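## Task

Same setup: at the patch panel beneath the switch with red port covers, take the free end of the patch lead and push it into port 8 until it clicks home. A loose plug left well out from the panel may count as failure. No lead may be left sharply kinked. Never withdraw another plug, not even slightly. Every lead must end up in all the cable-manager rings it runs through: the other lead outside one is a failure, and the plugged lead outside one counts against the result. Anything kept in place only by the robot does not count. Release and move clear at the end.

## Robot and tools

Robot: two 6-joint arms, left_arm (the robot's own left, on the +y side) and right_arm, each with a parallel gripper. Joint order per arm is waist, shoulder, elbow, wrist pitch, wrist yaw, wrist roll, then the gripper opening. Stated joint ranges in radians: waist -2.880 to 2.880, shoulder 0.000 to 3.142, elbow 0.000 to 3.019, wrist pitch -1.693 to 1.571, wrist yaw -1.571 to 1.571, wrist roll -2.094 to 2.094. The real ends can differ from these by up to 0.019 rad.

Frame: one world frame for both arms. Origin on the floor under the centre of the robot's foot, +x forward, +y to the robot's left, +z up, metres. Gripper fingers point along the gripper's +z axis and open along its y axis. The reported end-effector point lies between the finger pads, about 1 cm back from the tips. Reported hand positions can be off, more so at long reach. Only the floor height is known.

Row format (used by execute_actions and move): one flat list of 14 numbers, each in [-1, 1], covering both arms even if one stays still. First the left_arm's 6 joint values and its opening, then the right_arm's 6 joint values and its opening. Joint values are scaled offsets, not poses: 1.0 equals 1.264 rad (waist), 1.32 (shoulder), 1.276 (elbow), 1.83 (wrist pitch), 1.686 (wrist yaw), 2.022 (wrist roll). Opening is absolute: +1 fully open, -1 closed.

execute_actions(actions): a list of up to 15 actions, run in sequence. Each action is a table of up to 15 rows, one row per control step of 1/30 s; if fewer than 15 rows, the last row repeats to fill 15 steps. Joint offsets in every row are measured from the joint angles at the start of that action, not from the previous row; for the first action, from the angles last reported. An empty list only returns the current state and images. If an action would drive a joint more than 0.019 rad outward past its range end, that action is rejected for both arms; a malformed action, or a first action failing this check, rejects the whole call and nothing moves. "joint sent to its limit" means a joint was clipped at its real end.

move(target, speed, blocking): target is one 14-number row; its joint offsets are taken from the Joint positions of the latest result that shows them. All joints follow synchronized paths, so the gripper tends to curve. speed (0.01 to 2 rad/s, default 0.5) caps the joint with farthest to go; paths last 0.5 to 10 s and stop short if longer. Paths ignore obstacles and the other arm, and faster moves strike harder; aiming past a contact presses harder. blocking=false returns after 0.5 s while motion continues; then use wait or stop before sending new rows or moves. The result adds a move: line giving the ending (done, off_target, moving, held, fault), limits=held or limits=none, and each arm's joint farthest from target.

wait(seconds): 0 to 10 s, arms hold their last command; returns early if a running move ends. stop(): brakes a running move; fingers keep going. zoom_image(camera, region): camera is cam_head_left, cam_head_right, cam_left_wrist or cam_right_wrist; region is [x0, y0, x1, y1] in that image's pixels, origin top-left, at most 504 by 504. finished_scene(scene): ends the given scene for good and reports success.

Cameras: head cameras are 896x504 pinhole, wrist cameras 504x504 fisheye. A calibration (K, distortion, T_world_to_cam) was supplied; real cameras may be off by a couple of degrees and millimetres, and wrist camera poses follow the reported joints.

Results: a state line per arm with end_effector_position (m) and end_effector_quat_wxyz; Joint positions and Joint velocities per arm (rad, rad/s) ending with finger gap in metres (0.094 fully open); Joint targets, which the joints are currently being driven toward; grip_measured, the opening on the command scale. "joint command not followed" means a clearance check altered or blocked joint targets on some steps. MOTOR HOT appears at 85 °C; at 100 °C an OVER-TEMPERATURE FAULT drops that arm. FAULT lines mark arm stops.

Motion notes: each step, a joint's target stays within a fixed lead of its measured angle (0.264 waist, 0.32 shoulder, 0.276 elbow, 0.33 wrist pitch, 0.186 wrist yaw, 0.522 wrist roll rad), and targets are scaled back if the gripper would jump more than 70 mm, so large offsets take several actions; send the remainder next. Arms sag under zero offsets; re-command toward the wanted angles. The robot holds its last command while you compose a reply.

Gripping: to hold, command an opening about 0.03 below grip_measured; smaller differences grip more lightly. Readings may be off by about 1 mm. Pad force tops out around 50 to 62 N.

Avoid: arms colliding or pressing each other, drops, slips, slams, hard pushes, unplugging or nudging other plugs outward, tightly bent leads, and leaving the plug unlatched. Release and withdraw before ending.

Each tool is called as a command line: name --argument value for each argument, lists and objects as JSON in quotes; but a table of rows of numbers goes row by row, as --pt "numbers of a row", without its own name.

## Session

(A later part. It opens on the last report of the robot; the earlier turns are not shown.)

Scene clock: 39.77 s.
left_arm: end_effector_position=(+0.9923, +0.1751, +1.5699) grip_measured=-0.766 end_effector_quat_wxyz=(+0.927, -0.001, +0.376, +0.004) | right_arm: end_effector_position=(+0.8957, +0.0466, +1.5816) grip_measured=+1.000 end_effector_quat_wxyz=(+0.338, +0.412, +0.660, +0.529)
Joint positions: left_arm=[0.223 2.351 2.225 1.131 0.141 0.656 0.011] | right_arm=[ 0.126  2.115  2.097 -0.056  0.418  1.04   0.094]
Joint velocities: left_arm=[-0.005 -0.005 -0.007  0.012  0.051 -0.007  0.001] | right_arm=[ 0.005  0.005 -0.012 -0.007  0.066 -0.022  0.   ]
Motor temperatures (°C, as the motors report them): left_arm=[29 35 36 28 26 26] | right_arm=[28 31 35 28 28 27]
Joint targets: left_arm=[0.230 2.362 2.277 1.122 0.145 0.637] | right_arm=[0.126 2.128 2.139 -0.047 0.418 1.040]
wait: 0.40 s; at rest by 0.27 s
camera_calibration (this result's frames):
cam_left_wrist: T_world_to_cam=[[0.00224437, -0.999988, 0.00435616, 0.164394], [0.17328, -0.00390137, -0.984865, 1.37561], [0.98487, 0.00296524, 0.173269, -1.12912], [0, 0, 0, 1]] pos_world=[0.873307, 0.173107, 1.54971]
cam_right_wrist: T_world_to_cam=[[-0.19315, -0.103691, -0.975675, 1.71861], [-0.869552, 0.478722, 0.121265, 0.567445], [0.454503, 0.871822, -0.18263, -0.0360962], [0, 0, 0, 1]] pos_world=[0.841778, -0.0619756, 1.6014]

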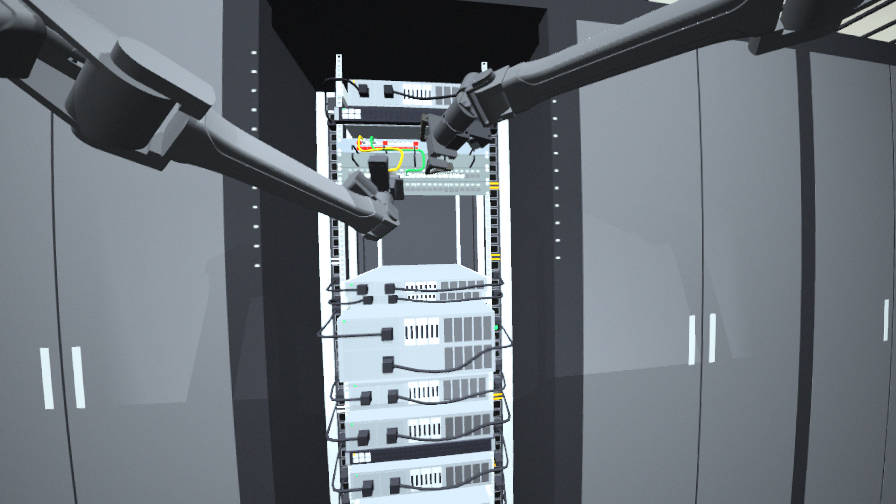

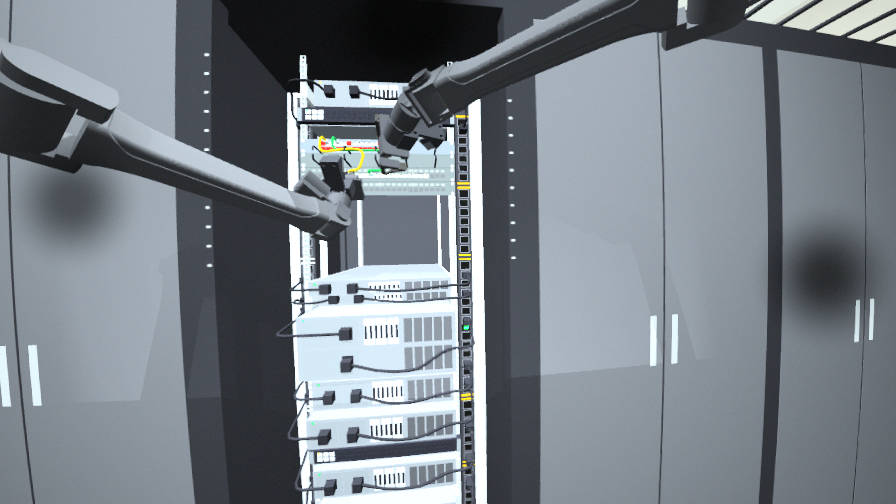

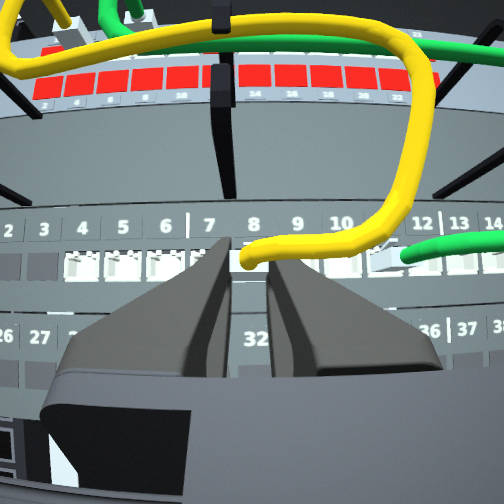

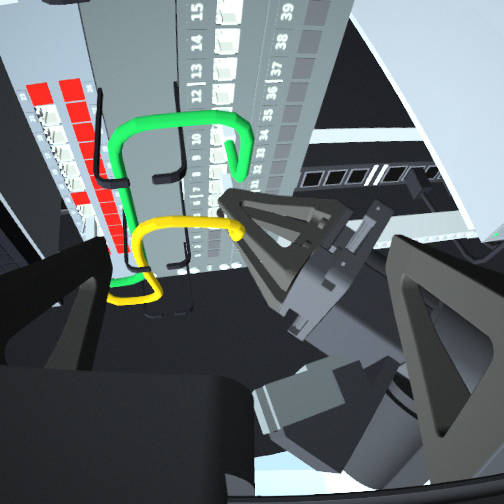

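execute_actions --actions '[[[0,0.011,0.044,0.011,0.005,-0.010,-0.85,0,0.01,0.033,0.005,0,0,1.0],[0,0.013,0.048,0.0125,0.007,-0.010,-0.85,0,0.01,0.033,0.005,0,0,1.0],[0,0.0155,0.052,0.014,0.009,-0.011,-0.85,0,0.01,0.033,0.005,0,0,1.0],[0,0.018,0.056,0.016,0.011,-0.011,-0.85,0,0.01,0.033,0.005,0,0,1.0],[0,0.0205,0.060,0.0175,0.013,-0.012,-0.85,0,0.01,0.033,0.005,0,0,1.0],[0,0.023,0.064,0.019,0.015,-0.012,-0.85,0,0.01,0.033,0.005,0,0,1.0],[0,0.0254,0.0666,0.0205,0.0164,-0.012,-0.85,0,0.01,0.033,0.005,0,0,1.0]]]'

wait --seconds 0.3

zoom_image --camera "cam_left_wrist" --region '[190, 210, 450, 330]'

zoom_image --camera "cam_right_wrist" --region '[180, 110, 290, 240]'

Scene clock: 42.43 s.
left_arm: end_effector_position=(+0.9900, +0.1710, +1.5698) grip_measured=-0.766 end_effector_quat_wxyz=(+0.933, +0.001, +0.360, +0.002) | right_arm: end_effector_position=(+0.8957, +0.0466, +1.5816) grip_measured=+1.000 end_effector_quat_wxyz=(+0.338, +0.412, +0.660, +0.529)
Joint positions: left_arm=[0.223 2.374 2.254 1.15  0.164 0.65  0.011] | right_arm=[ 0.126  2.115  2.097 -0.056  0.418  1.04   0.094]
Joint velocities: left_arm=[ 0.005  0.005  0.007 -0.012 -0.007 -0.007 -0.001] | right_arm=[-0.005 -0.015 -0.002 -0.002 -0.022 -0.007  0.   ]
Motor temperatures (°C, as the motors report them): left_arm=[29 35 37 28 26 26] | right_arm=[28 31 35 28 28 27]
Joint targets: left_arm=[0.223 2.385 2.310 1.168 0.169 0.631] | right_arm=[0.126 2.128 2.139 -0.047 0.418 1.040]
camera_calibration (this result's frames):
cam_left_wrist: T_world_to_cam=[[-0.00202857, -0.999994, 0.00277625, 0.166958], [0.205946, -0.00313452, -0.978558, 1.33348], [0.978561, -0.00141332, 0.205952, -1.17114], [0, 0, 0, 1]] pos_world=[0.871747, 0.169482, 1.54562]
cam_right_wrist: T_world_to_cam=[[-0.19315, -0.103691, -0.975675, 1.71861], [-0.869552, 0.478722, 0.121265, 0.567445], [0.454503, 0.871822, -0.18263, -0.0360962], [0, 0, 0, 1]] pos_world=[0.841778, -0.0619756, 1.6014]

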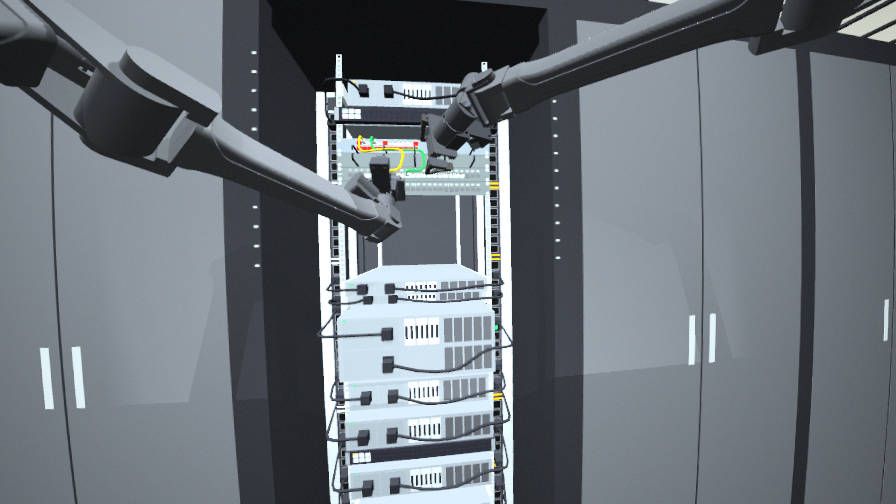

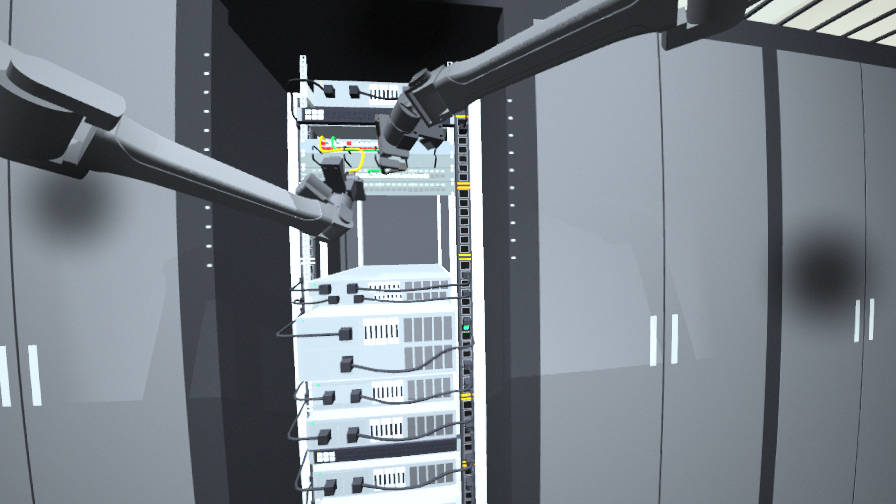

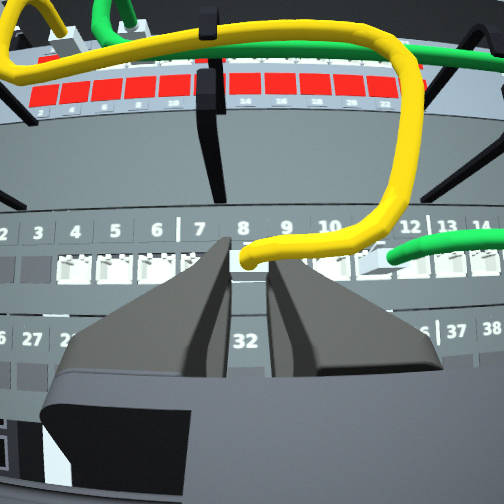

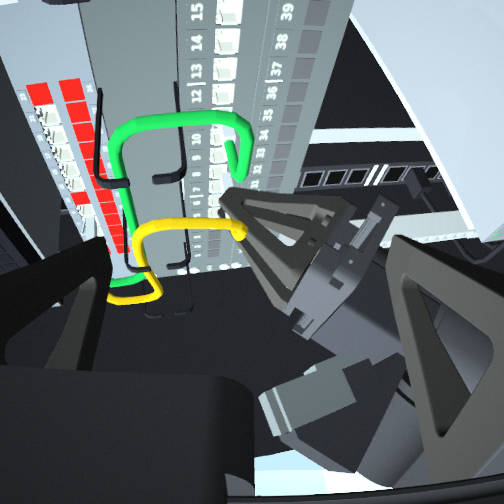

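Scene clock: 42.73 s.
left_arm: end_effector_position=(+0.9900, +0.1710, +1.5698) grip_measured=-0.766 end_effector_quat_wxyz=(+0.933, +0.001, +0.360, +0.002) | right_arm: end_effector_position=(+0.8957, +0.0466, +1.5816) grip_measured=+1.000 end_effector_quat_wxyz=(+0.338, +0.412, +0.660, +0.529)
Joint positions: left_arm=[0.223 2.374 2.254 1.15  0.164 0.65  0.011] | right_arm=[ 0.126  2.115  2.097 -0.056  0.418  1.04   0.094]
Joint velocities: left_arm=[ 0.005  0.005  0.002 -0.022 -0.022 -0.022 -0.   ] | right_arm=[ 0.005  0.005  0.002 -0.017  0.066  0.007  0.   ]
Motor temperatures (°C, as the motors report them): left_arm=[29 36 37 28 26 26] | right_arm=[28 31 35 28 28 27]
Joint targets: left_arm=[0.223 2.384 2.310 1.168 0.169 0.631] | right_arm=[0.126 2.128 2.139 -0.047 0.418 1.040]
wait: 0.30 s; at rest by 0.17 s
camera_calibration (this result's frames):
cam_left_wrist: T_world_to_cam=[[-0.00231104, -0.999993, 0.00303264, 0.166835], [0.205945, -0.00344359, -0.978557, 1.33353], [0.978561, -0.00163692, 0.205952, -1.1711], [0, 0, 0, 1]] pos_world=[0.871747, 0.169509, 1.54562]
cam_right_wrist: T_world_to_cam=[[-0.19315, -0.103691, -0.975675, 1.71861], [-0.869552, 0.478722, 0.121265, 0.567445], [0.454503, 0.871822, -0.18263, -0.0360962], [0, 0, 0, 1]] pos_world=[0.841778, -0.0619756, 1.6014]

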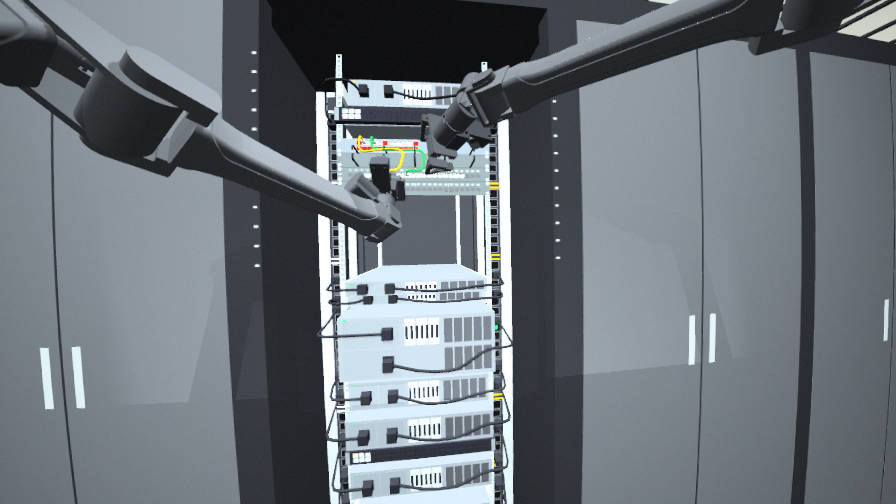

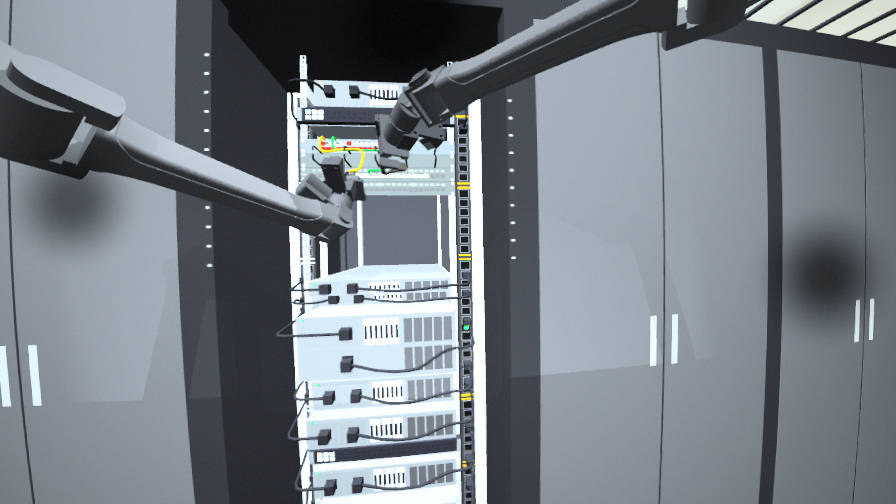

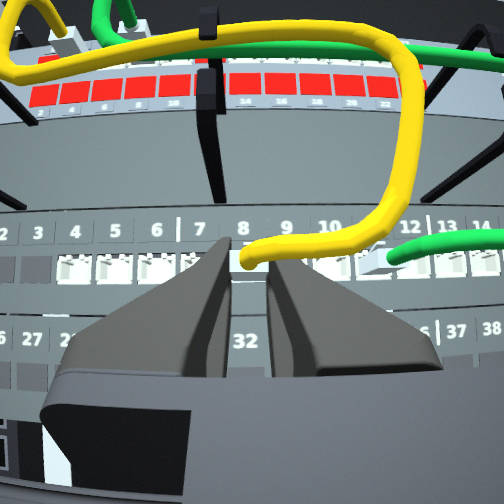

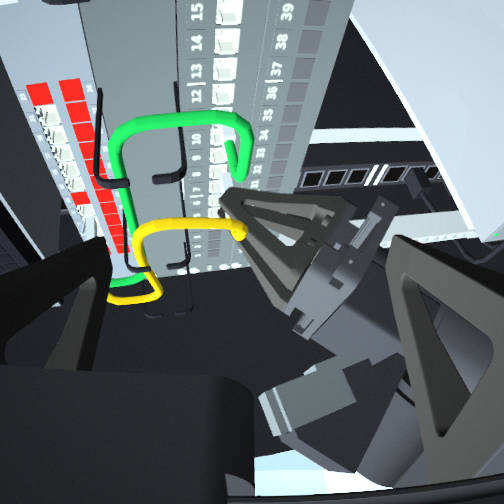

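Region (190, 210, 450, 330) of cam_left_wrist's 504x504 image, scaled by 1.938, with more detail than that image has; it fills the top 233 rows of this view, and the rest is white.

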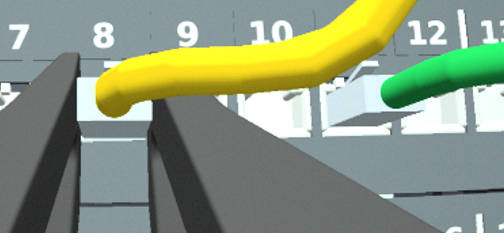

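Region (180, 110, 290, 240) of cam_right_wrist's 504x504 image, scaled by 3.877, with more detail than that image has; it fills the left 426 columns of this view, and the rest is white.

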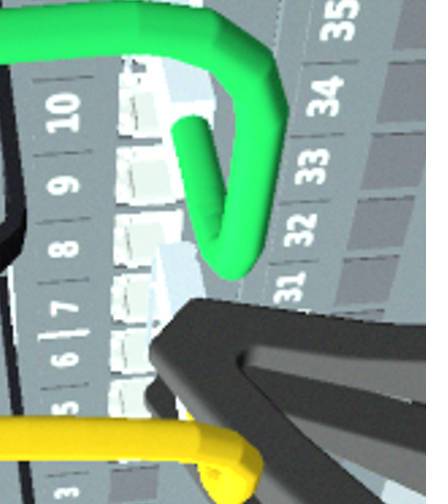

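execute_actions --actions '[[[0,0.0,0.0495,0.005,0,0,-0.85,0,0.01,0.033,0.005,0,0,1.0]]]'

zoom_image --camera "cam_left_wrist" --region '[190, 220, 310, 310]'

zoom_image --camera "cam_right_wrist" --region '[180, 110, 290, 240]'

Scene clock: 43.50 s.
left_arm: end_effector_position=(+0.9901, +0.1732, +1.5732) grip_measured=-0.766 end_effector_quat_wxyz=(+0.934, -0.001, +0.357, +0.003) | right_arm: end_effector_position=(+0.8957, +0.0466, +1.5816) grip_measured=+1.000 end_effector_quat_wxyz=(+0.338, +0.412, +0.660, +0.529)
Joint positions: left_arm=[0.223 2.374 2.261 1.15  0.164 0.65  0.011] | right_arm=[ 0.126  2.115  2.097 -0.056  0.418  1.04   0.094]
Joint velocities: left_arm=[-0.005  0.005 -0.027  0.002 -0.007  0.037 -0.   ] | right_arm=[ 0.015 -0.015 -0.002  0.012 -0.007  0.007  0.   ]
Motor temperatures (°C, as the motors report them): left_arm=[29 36 37 28 26 26] | right_arm=[28 31 35 28 28 27]
Joint targets: left_arm=[0.223 2.374 2.317 1.159 0.164 0.650] | right_arm=[0.126 2.128 2.139 -0.047 0.418 1.040]
camera_calibration (this result's frames):
cam_left_wrist: T_world_to_cam=[[0.00163157, -0.999983, 0.00554627, 0.161153], [0.211841, -0.00507478, -0.977291, 1.32929], [0.977303, 0.00276945, 0.211829, -1.1807], [0, 0, 0, 1]] pos_world=[0.872042, 0.171166, 1.54832]
cam_right_wrist: T_world_to_cam=[[-0.19315, -0.103691, -0.975675, 1.71861], [-0.869552, 0.478722, 0.121265, 0.567445], [0.454503, 0.871822, -0.18263, -0.0360962], [0, 0, 0, 1]] pos_world=[0.841778, -0.0619756, 1.6014]

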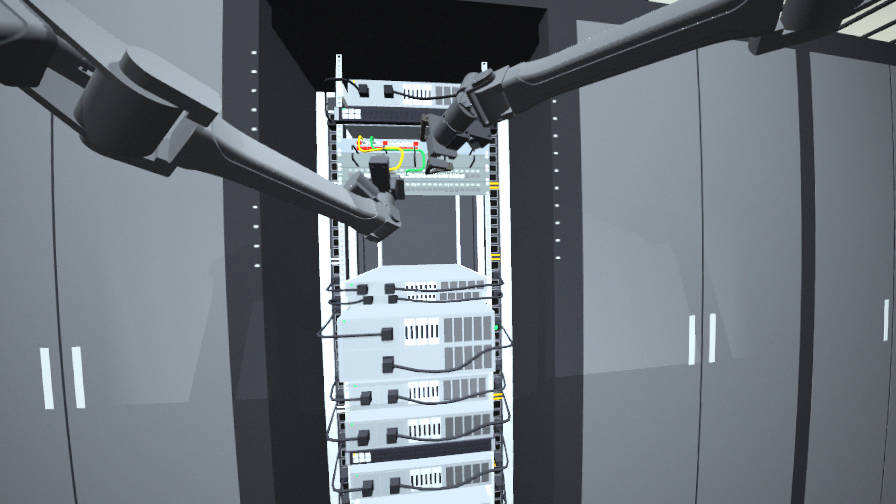

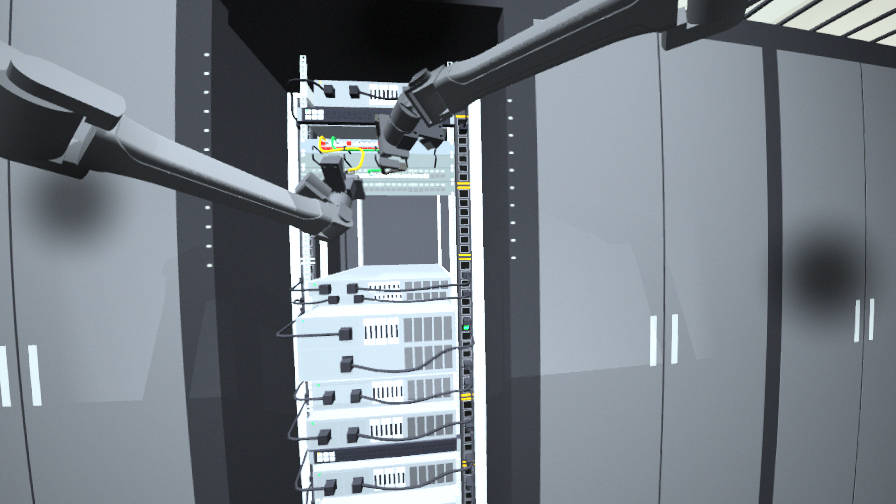

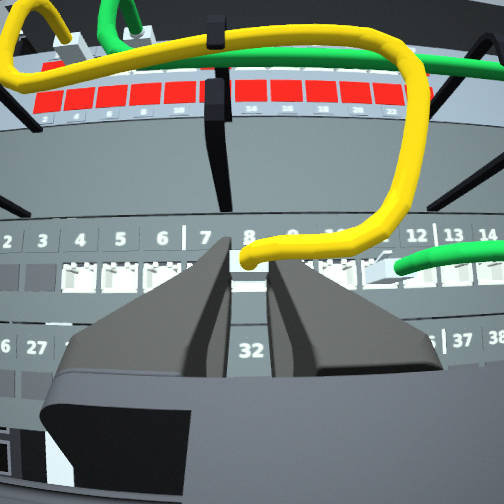

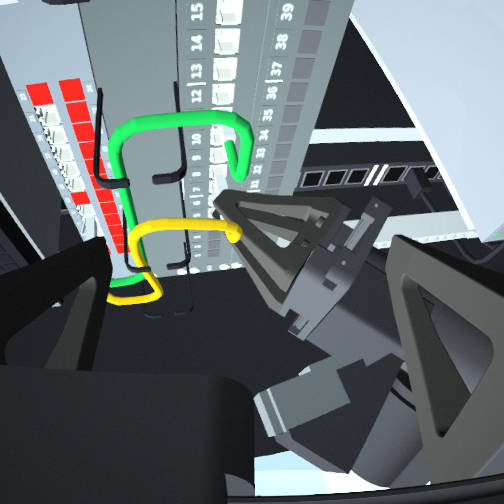

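Region (190, 220, 310, 310) of cam_left_wrist's 504x504 image, scaled by 4.200, with more detail than that image has; it fills the top 378 rows of this view, and the rest is white.

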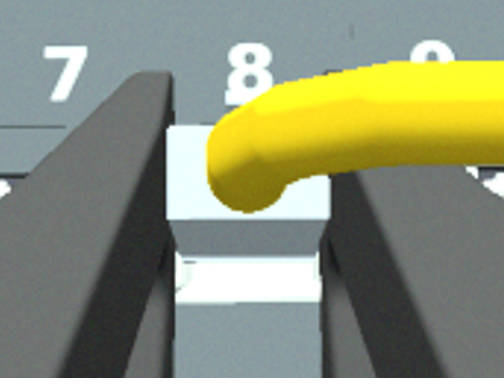

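Region (180, 110, 290, 240) of cam_right_wrist's 504x504 image, scaled by 3.877, with more detail than that image has; it fills the left 426 columns of this view, and the rest is white.

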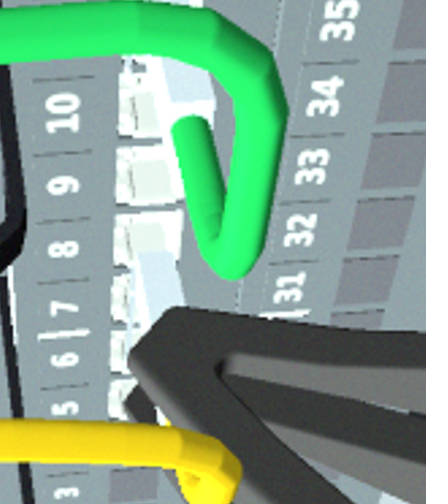

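execute_actions --actions '[[[0.007,0.010,0.048,-0.007,0.002,0,-0.85,0,0.01,0.033,0.005,0,0,1.0],[0.0073,0.012,0.052,-0.0085,0.002,0,-0.85,0,0.01,0.033,0.005,0,0,1.0],[0.0076,0.014,0.057,-0.010,0.0025,0,-0.85,0,0.01,0.033,0.005,0,0,1.0],[0.008,0.016,0.061,-0.0115,0.0025,0,-0.85,0,0.01,0.033,0.005,0,0,1.0],[0.0083,0.018,0.065,-0.013,0.003,0,-0.85,0,0.01,0.033,0.005,0,0,1.0],[0.0086,0.020,0.069,-0.0145,0.003,0,-0.85,0,0.01,0.033,0.005,0,0,1.0],[0.009,0.022,0.073,-0.016,0.003,0,-0.85,0,0.01,0.033,0.005,0,0,1.0],[0.0093,0.024,0.078,-0.0175,0.0035,0,-0.85,0,0.01,0.033,0.005,0,0,1.0],[0.0096,0.026,0.082,-0.019,0.0035,0,-0.85,0,0.01,0.033,0.005,0,0,1.0],[0.010,0.028,0.086,-0.0205,0.0035,0,-0.85,0,0.01,0.033,0.005,0,0,1.0],[0.010,0.0297,0.090,-0.022,0.0035,0,-0.85,0,0.01,0.033,0.005,0,0,1.0]]]'

wait --seconds 0.3

zoom_image --camera "cam_left_wrist" --region '[190, 220, 310, 310]'

zoom_image --camera "cam_right_wrist" --region '[180, 110, 290, 240]'

Scene clock: 45.13 s.
left_arm: end_effector_position=(+0.9969, +0.1715, +1.5755) grip_measured=-0.766 end_effector_quat_wxyz=(+0.934, -0.001, +0.357, +0.003) | right_arm: end_effector_position=(+0.8957, +0.0466, +1.5816) grip_measured=+1.000 end_effector_quat_wxyz=(+0.338, +0.412, +0.660, +0.529)
Joint positions: left_arm=[0.223 2.4   2.319 1.119 0.166 0.65  0.011] | right_arm=[ 0.126  2.115  2.097 -0.056  0.418  1.04   0.094]
Joint velocities: left_arm=[-0.005  0.005 -0.012 -0.007 -0.022 -0.022  0.001] | right_arm=[ 0.005 -0.005 -0.012  0.012 -0.007  0.037  0.   ]
Motor temperatures (°C, as the motors report them): left_arm=[29 36 37 28 26 26] | right_arm=[28 31 35 28 28 27]
Joint targets: left_arm=[0.235 2.413 2.376 1.110 0.170 0.650] | right_arm=[0.126 2.128 2.139 -0.047 0.418 1.040]
camera_calibration (this result's frames):
cam_left_wrist: T_world_to_cam=[[0.00120953, -0.999987, 0.00488881, 0.160928], [0.213322, -0.00451827, -0.976972, 1.32801], [0.976981, 0.00222456, 0.213314, -1.18975], [0, 0, 0, 1]] pos_world=[0.878879, 0.169573, 1.55043]
cam_right_wrist: T_world_to_cam=[[-0.19315, -0.103691, -0.975675, 1.71861], [-0.869552, 0.478722, 0.121265, 0.567445], [0.454503, 0.871822, -0.18263, -0.0360962], [0, 0, 0, 1]] pos_world=[0.841778, -0.0619756, 1.6014]

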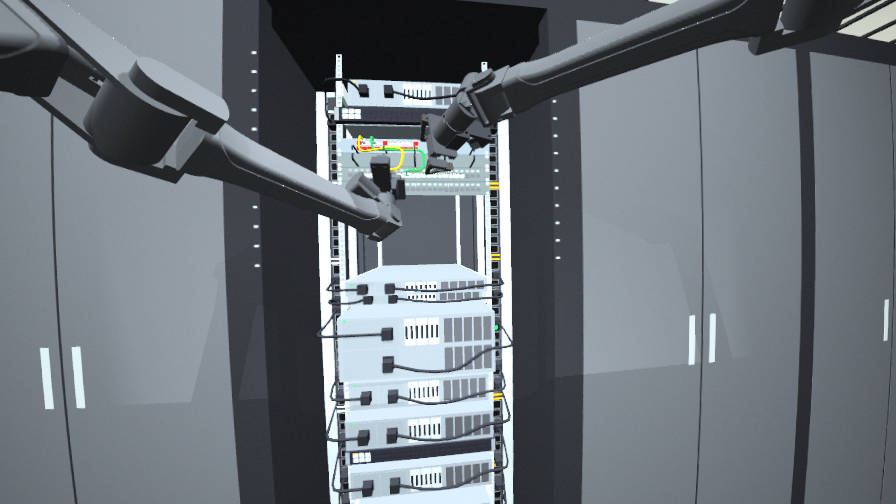

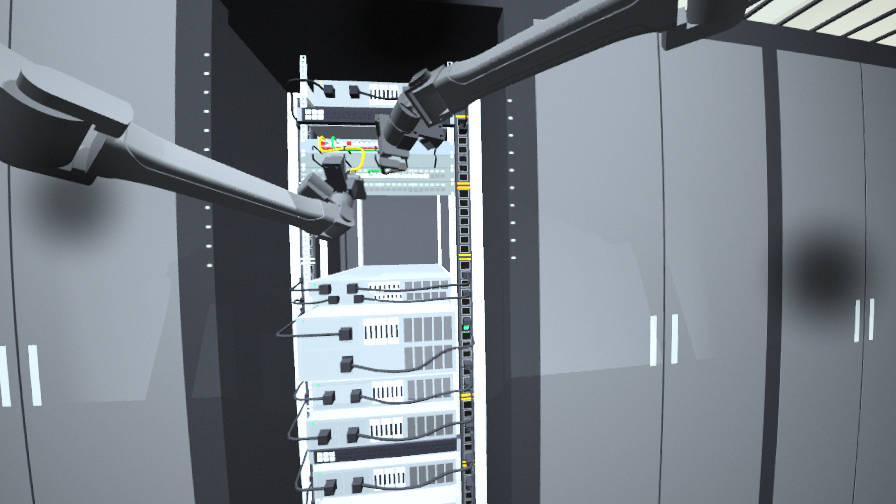

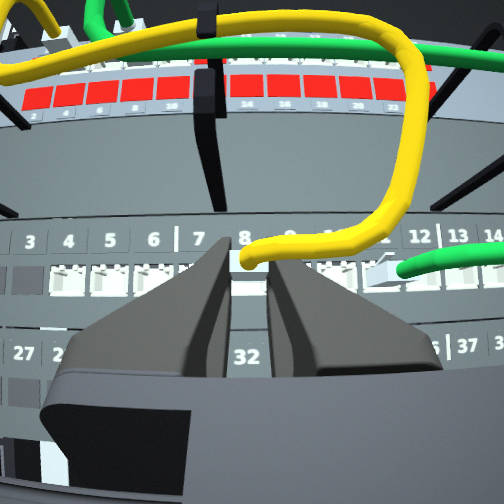

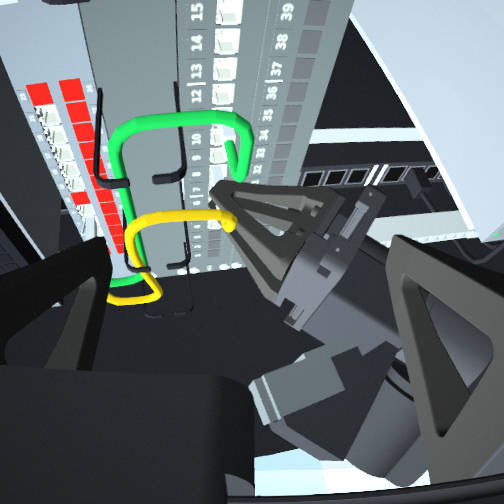

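Scene clock: 45.43 s.
left_arm: end_effector_position=(+0.9970, +0.1709, +1.5746) grip_measured=-0.766 end_effector_quat_wxyz=(+0.934, -0.000, +0.357, +0.003) | right_arm: end_effector_position=(+0.8957, +0.0466, +1.5816) grip_measured=+1.000 end_effector_quat_wxyz=(+0.338, +0.412, +0.660, +0.529)
Joint positions: left_arm=[0.223 2.401 2.319 1.119 0.166 0.65  0.011] | right_arm=[ 0.126  2.115  2.097 -0.056  0.418  1.04   0.094]
Joint velocities: left_arm=[-0.015 -0.005 -0.007 -0.017 -0.007  0.051 -0.001] | right_arm=[ 0.005 -0.024 -0.007 -0.007 -0.007 -0.051  0.   ]
Motor temperatures (°C, as the motors report them): left_arm=[29 36 37 28 26 26] | right_arm=[28 31 35 28 28 27]
Joint targets: left_arm=[0.235 2.413 2.376 1.110 0.170 0.650] | right_arm=[0.126 2.128 2.139 -0.047 0.418 1.040]
wait: 0.30 s; at rest by 0.17 s
camera_calibration (this result's frames):
cam_left_wrist: T_world_to_cam=[[0.000421426, -0.99999, 0.0043847, 0.161859], [0.212144, -0.0041955, -0.977229, 1.32862], [0.977238, 0.00134202, 0.21214, -1.18795], [0, 0, 0, 1]] pos_world=[0.878983, 0.169026, 1.54967]
cam_right_wrist: T_world_to_cam=[[-0.19315, -0.103691, -0.975675, 1.71861], [-0.869552, 0.478722, 0.121265, 0.567445], [0.454503, 0.871822, -0.18263, -0.0360962], [0, 0, 0, 1]] pos_world=[0.841778, -0.0619756, 1.6014]

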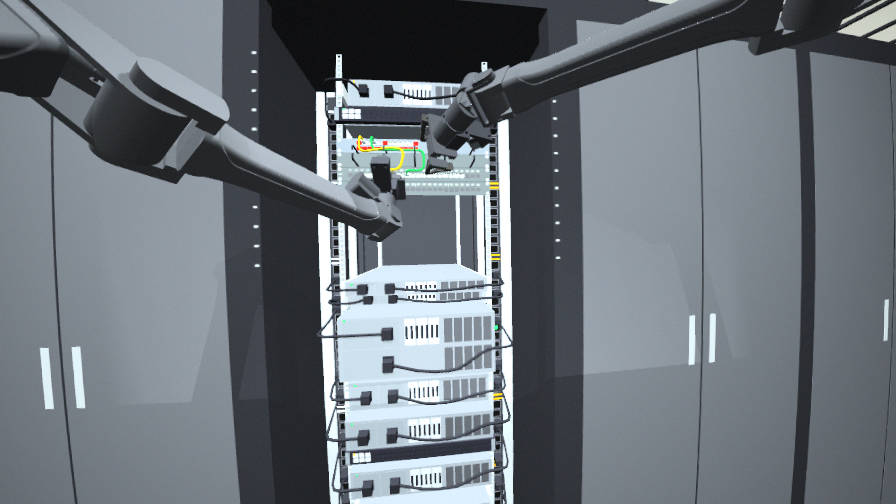

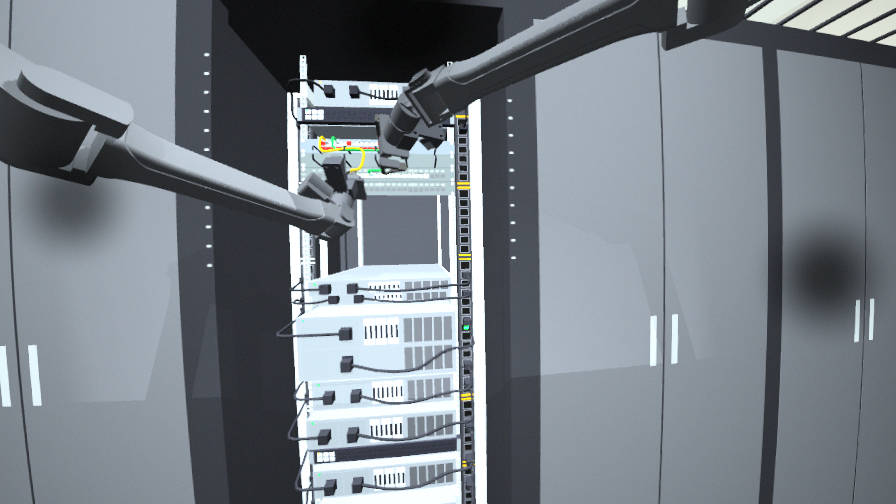

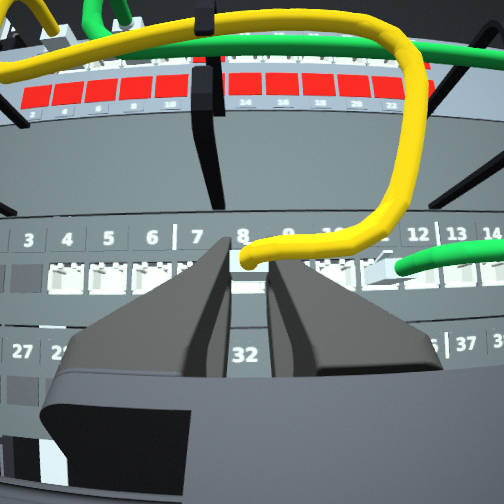

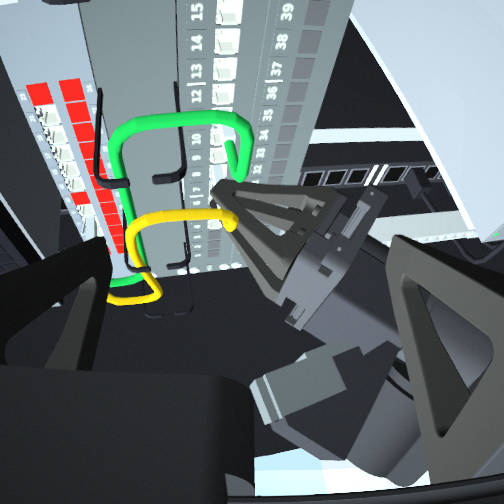

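Region (190, 220, 310, 310) of cam_left_wrist's 504x504 image, scaled by 4.200, with more detail than that image has; it fills the top 378 rows of this view, and the rest is white.

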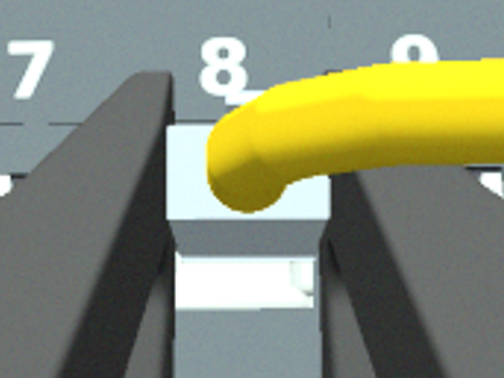

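Region (180, 110, 290, 240) of cam_right_wrist's 504x504 image, scaled by 3.877, with more detail than that image has; it fills the left 426 columns of this view, and the rest is white.

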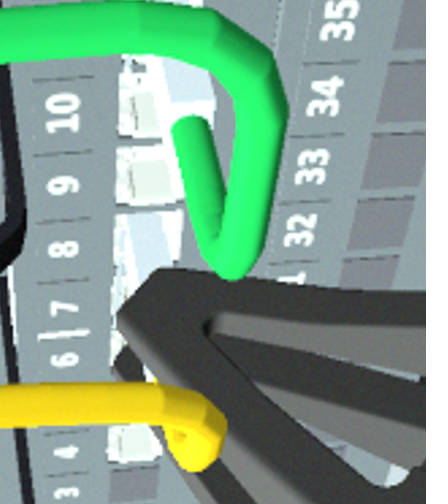

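execute_actions --actions '[[[0.018,0,0.036,0,0,0,-0.85,0,0.01,0.033,0.005,0,0,1.0],[0.018,0,0.036,0,0,0,-0.85,0,0.01,0.033,0.005,0,0,1.0],[0.018,0,0.036,0,0,0,-0.85,0,0.01,0.033,0.005,0,0,1.0],[0.009,0,0.036,0,0,0,-0.85,0,0.01,0.033,0.005,0,0,1.0]]]'

zoom_image --camera "cam_left_wrist" --region '[190, 220, 310, 310]'

zoom_image --camera "cam_right_wrist" --region '[180, 110, 290, 240]'

Scene clock: 46.37 s.
left_arm: end_effector_position=(+0.9971, +0.1711, +1.5744) grip_measured=-0.766 end_effector_quat_wxyz=(+0.934, -0.000, +0.357, +0.003) | right_arm: end_effector_position=(+0.8957, +0.0466, +1.5816) grip_measured=+1.000 end_effector_quat_wxyz=(+0.338, +0.412, +0.660, +0.529)
Joint positions: left_arm=[0.223 2.401 2.319 1.119 0.166 0.65  0.011] | right_arm=[ 0.126  2.115  2.097 -0.056  0.418  1.04   0.094]
Joint velocities: left_arm=[ 0.005 -0.005  0.007  0.012  0.007 -0.037  0.   ] | right_arm=[-0.005  0.005  0.002  0.007 -0.037 -0.051  0.   ]
Motor temperatures (°C, as the motors report them): left_arm=[29 36 37 28 26 26] | right_arm=[28 31 35 28 28 27]
Joint targets: left_arm=[0.234 2.401 2.365 1.119 0.166 0.650] | right_arm=[0.126 2.128 2.139 -0.047 0.418 1.040]
camera_calibration (this result's frames):
cam_left_wrist: T_world_to_cam=[[0.000540767, -0.999992, 0.00403283, 0.162493], [0.212211, -0.00382622, -0.977216, 1.32831], [0.977224, 0.00138426, 0.212207, -1.1881], [0, 0, 0, 1]] pos_world=[0.879072, 0.169219, 1.54952]
cam_right_wrist: T_world_to_cam=[[-0.19315, -0.103691, -0.975675, 1.71861], [-0.869552, 0.478722, 0.121265, 0.567445], [0.454503, 0.871822, -0.18263, -0.0360962], [0, 0, 0, 1]] pos_world=[0.841778, -0.0619756, 1.6014]

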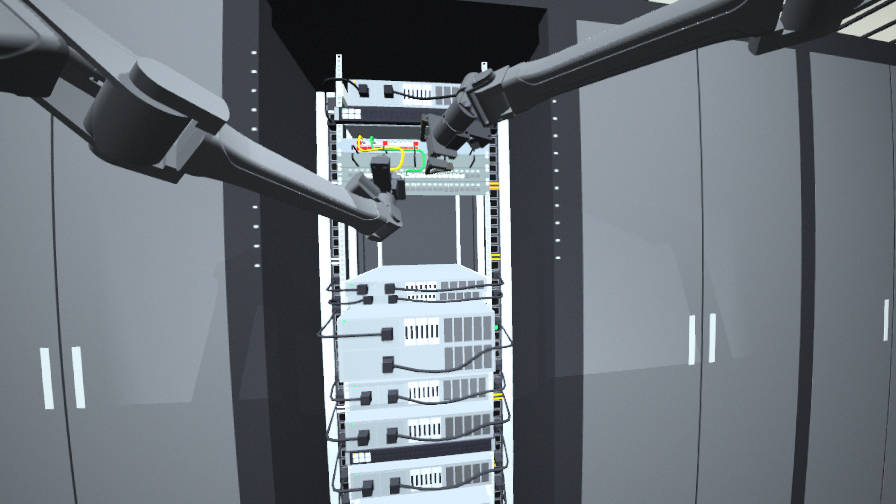

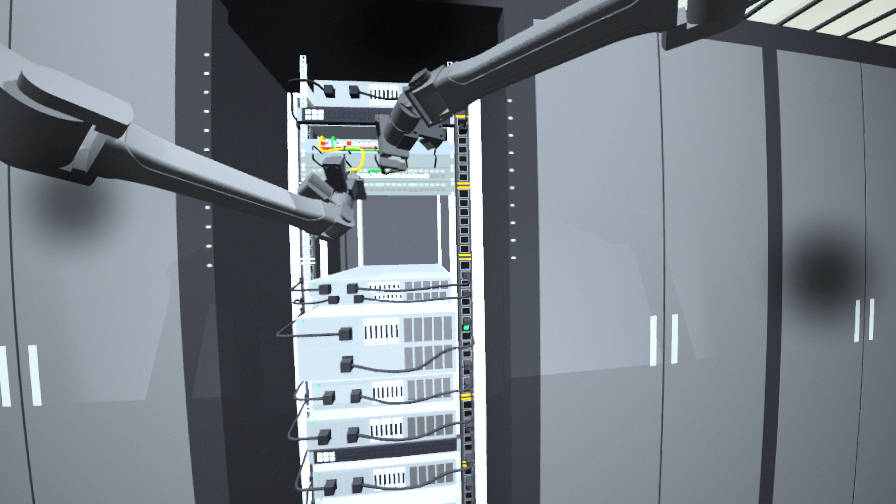

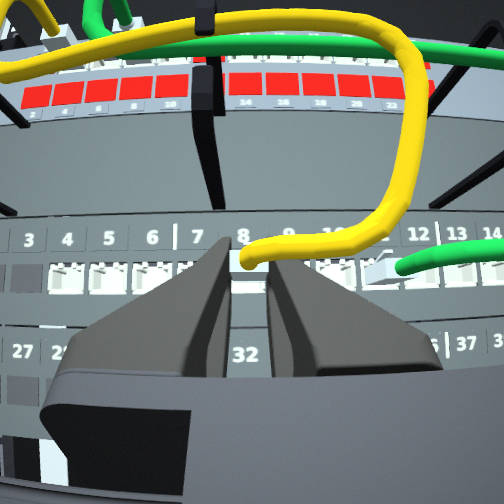

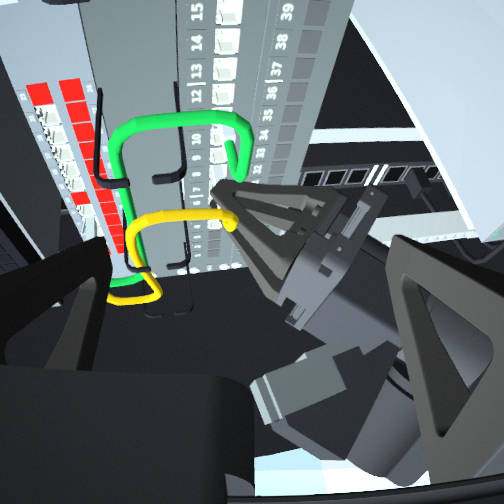

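Region (190, 220, 310, 310) of cam_left_wrist's 504x504 image, scaled by 4.200, with more detail than that image has; it fills the top 378 rows of this view, and the rest is white.

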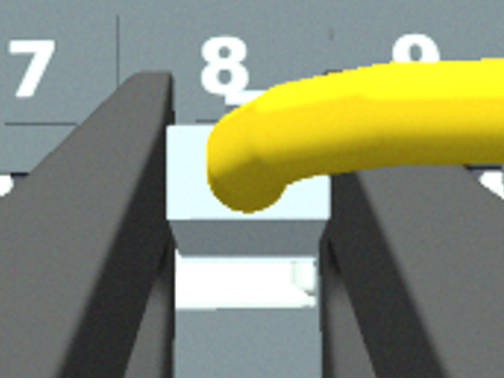

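Region (180, 110, 290, 240) of cam_right_wrist's 504x504 image, scaled by 3.877, with more detail than that image has; it fills the left 426 columns of this view, and the rest is white.

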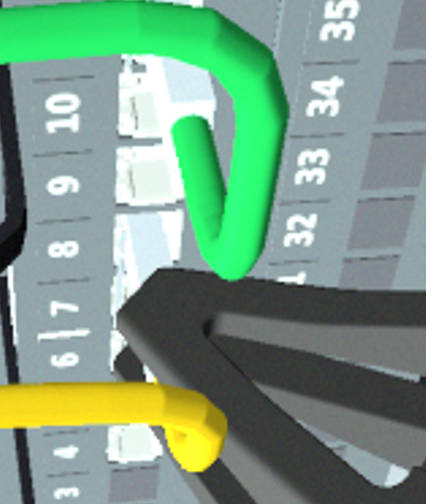

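execute_actions --actions '[[[0.022,0,0.036,0,0,0,-0.85,0,0.01,0.033,0.005,0,0,1.0],[0.022,0,0.036,0,0,0,-0.85,0,0.01,0.033,0.005,0,0,1.0],[0.022,0,0.036,0,0,0,-0.85,0,0.01,0.033,0.005,0,0,1.0],[0.022,0,0.036,0,0,0,-0.85,0,0.01,0.033,0.005,0,0,1.0],[0.012,0,0.036,0,0,0,-0.85,0,0.01,0.033,0.005,0,0,1.0]]]'

zoom_image --camera "cam_left_wrist" --region '[190, 220, 310, 310]'

zoom_image --camera "cam_right_wrist" --region '[180, 110, 290, 240]'

Scene clock: 47.30 s.
left_arm: end_effector_position=(+0.9972, +0.1713, +1.5742) grip_measured=-0.766 end_effector_quat_wxyz=(+0.934, +0.000, +0.357, +0.003) | right_arm: end_effector_position=(+0.8957, +0.0466, +1.5816) grip_measured=+1.000 end_effector_quat_wxyz=(+0.338, +0.412, +0.660, +0.529)
Joint positions: left_arm=[0.224 2.401 2.319 1.119 0.168 0.65  0.011] | right_arm=[ 0.126  2.115  2.097 -0.056  0.418  1.04   0.094]
Joint velocities: left_arm=[-0.015 -0.005  0.022 -0.007 -0.022  0.037 -0.001] | right_arm=[-0.015 -0.015  0.012 -0.002 -0.007  0.051  0.   ]
Motor temperatures (°C, as the motors report them): left_arm=[29 36 37 28 26 26] | right_arm=[28 32 35 28 28 27]
Joint targets: left_arm=[0.238 2.401 2.365 1.119 0.166 0.650] | right_arm=[0.126 2.128 2.139 -0.047 0.418 1.040]
camera_calibration (this result's frames):
cam_left_wrist: T_world_to_cam=[[0.000371449, -0.999996, 0.00287405, 0.164781], [0.212791, -0.00272918, -0.977094, 1.3271], [0.977098, 0.000974511, 0.212789, -1.18889], [0, 0, 0, 1]] pos_world=[0.879203, 0.169561, 1.54921]
cam_right_wrist: T_world_to_cam=[[-0.19315, -0.103691, -0.975675, 1.71861], [-0.869552, 0.478722, 0.121265, 0.567445], [0.454503, 0.871822, -0.18263, -0.0360962], [0, 0, 0, 1]] pos_world=[0.841778, -0.0619756, 1.6014]

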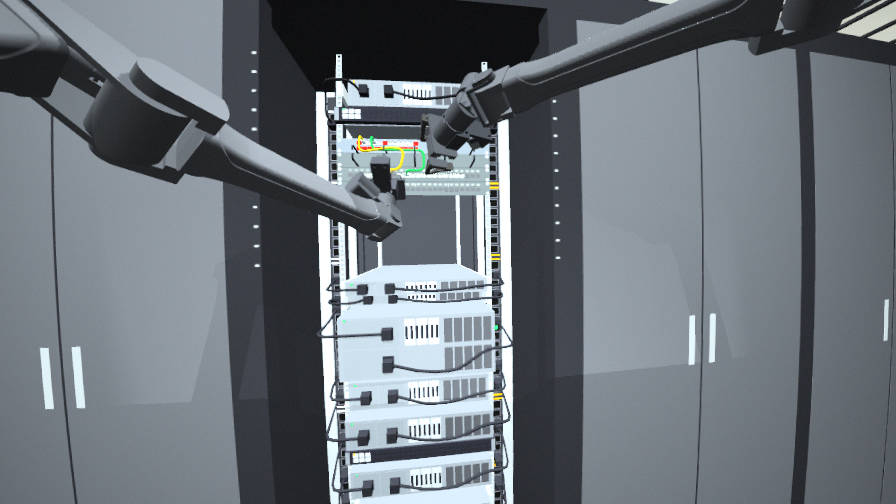

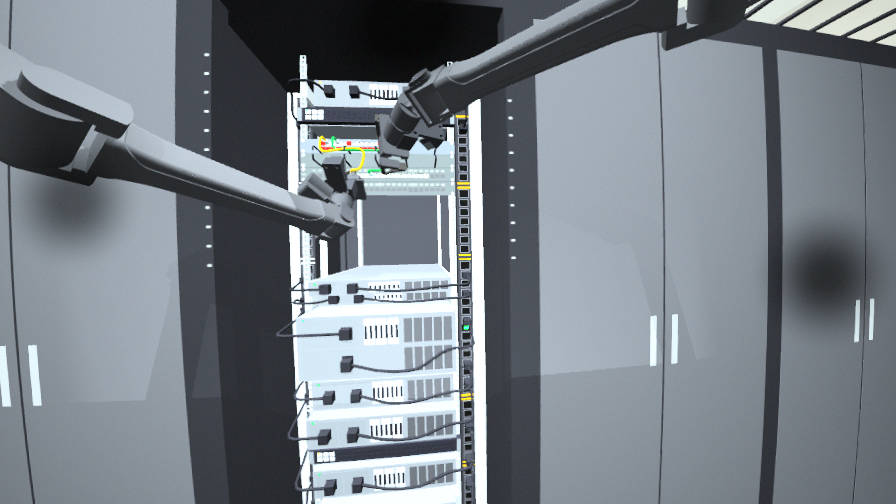

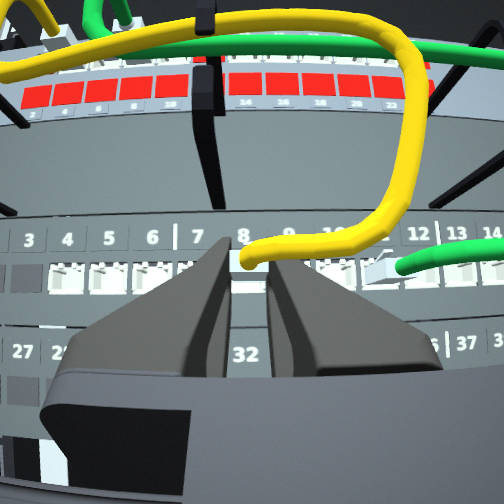

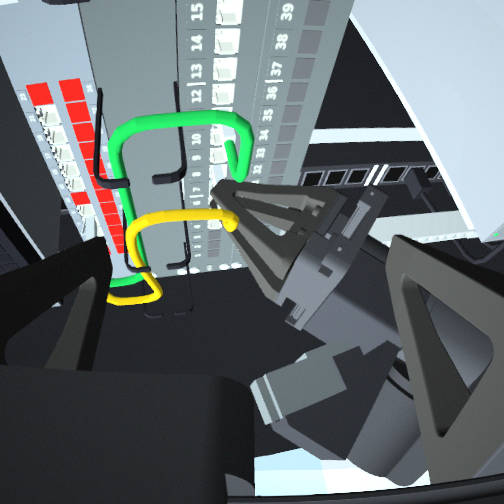

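Region (190, 220, 310, 310) of cam_left_wrist's 504x504 image, scaled by 4.200, with more detail than that image has; it fills the top 378 rows of this view, and the rest is white.

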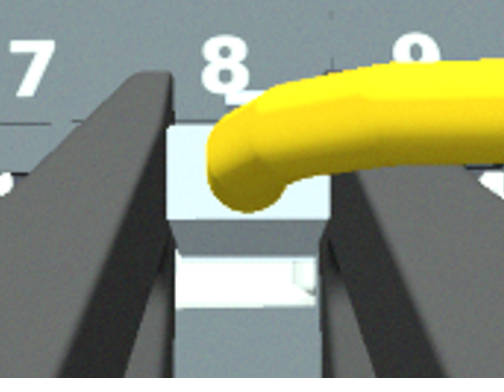

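Region (180, 110, 290, 240) of cam_right_wrist's 504x504 image, scaled by 3.877, with more detail than that image has; it fills the left 426 columns of this view, and the rest is white.

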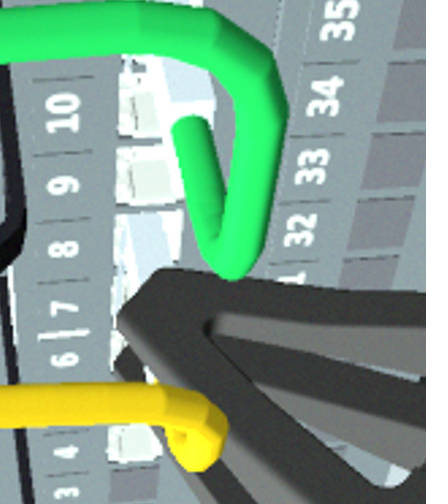

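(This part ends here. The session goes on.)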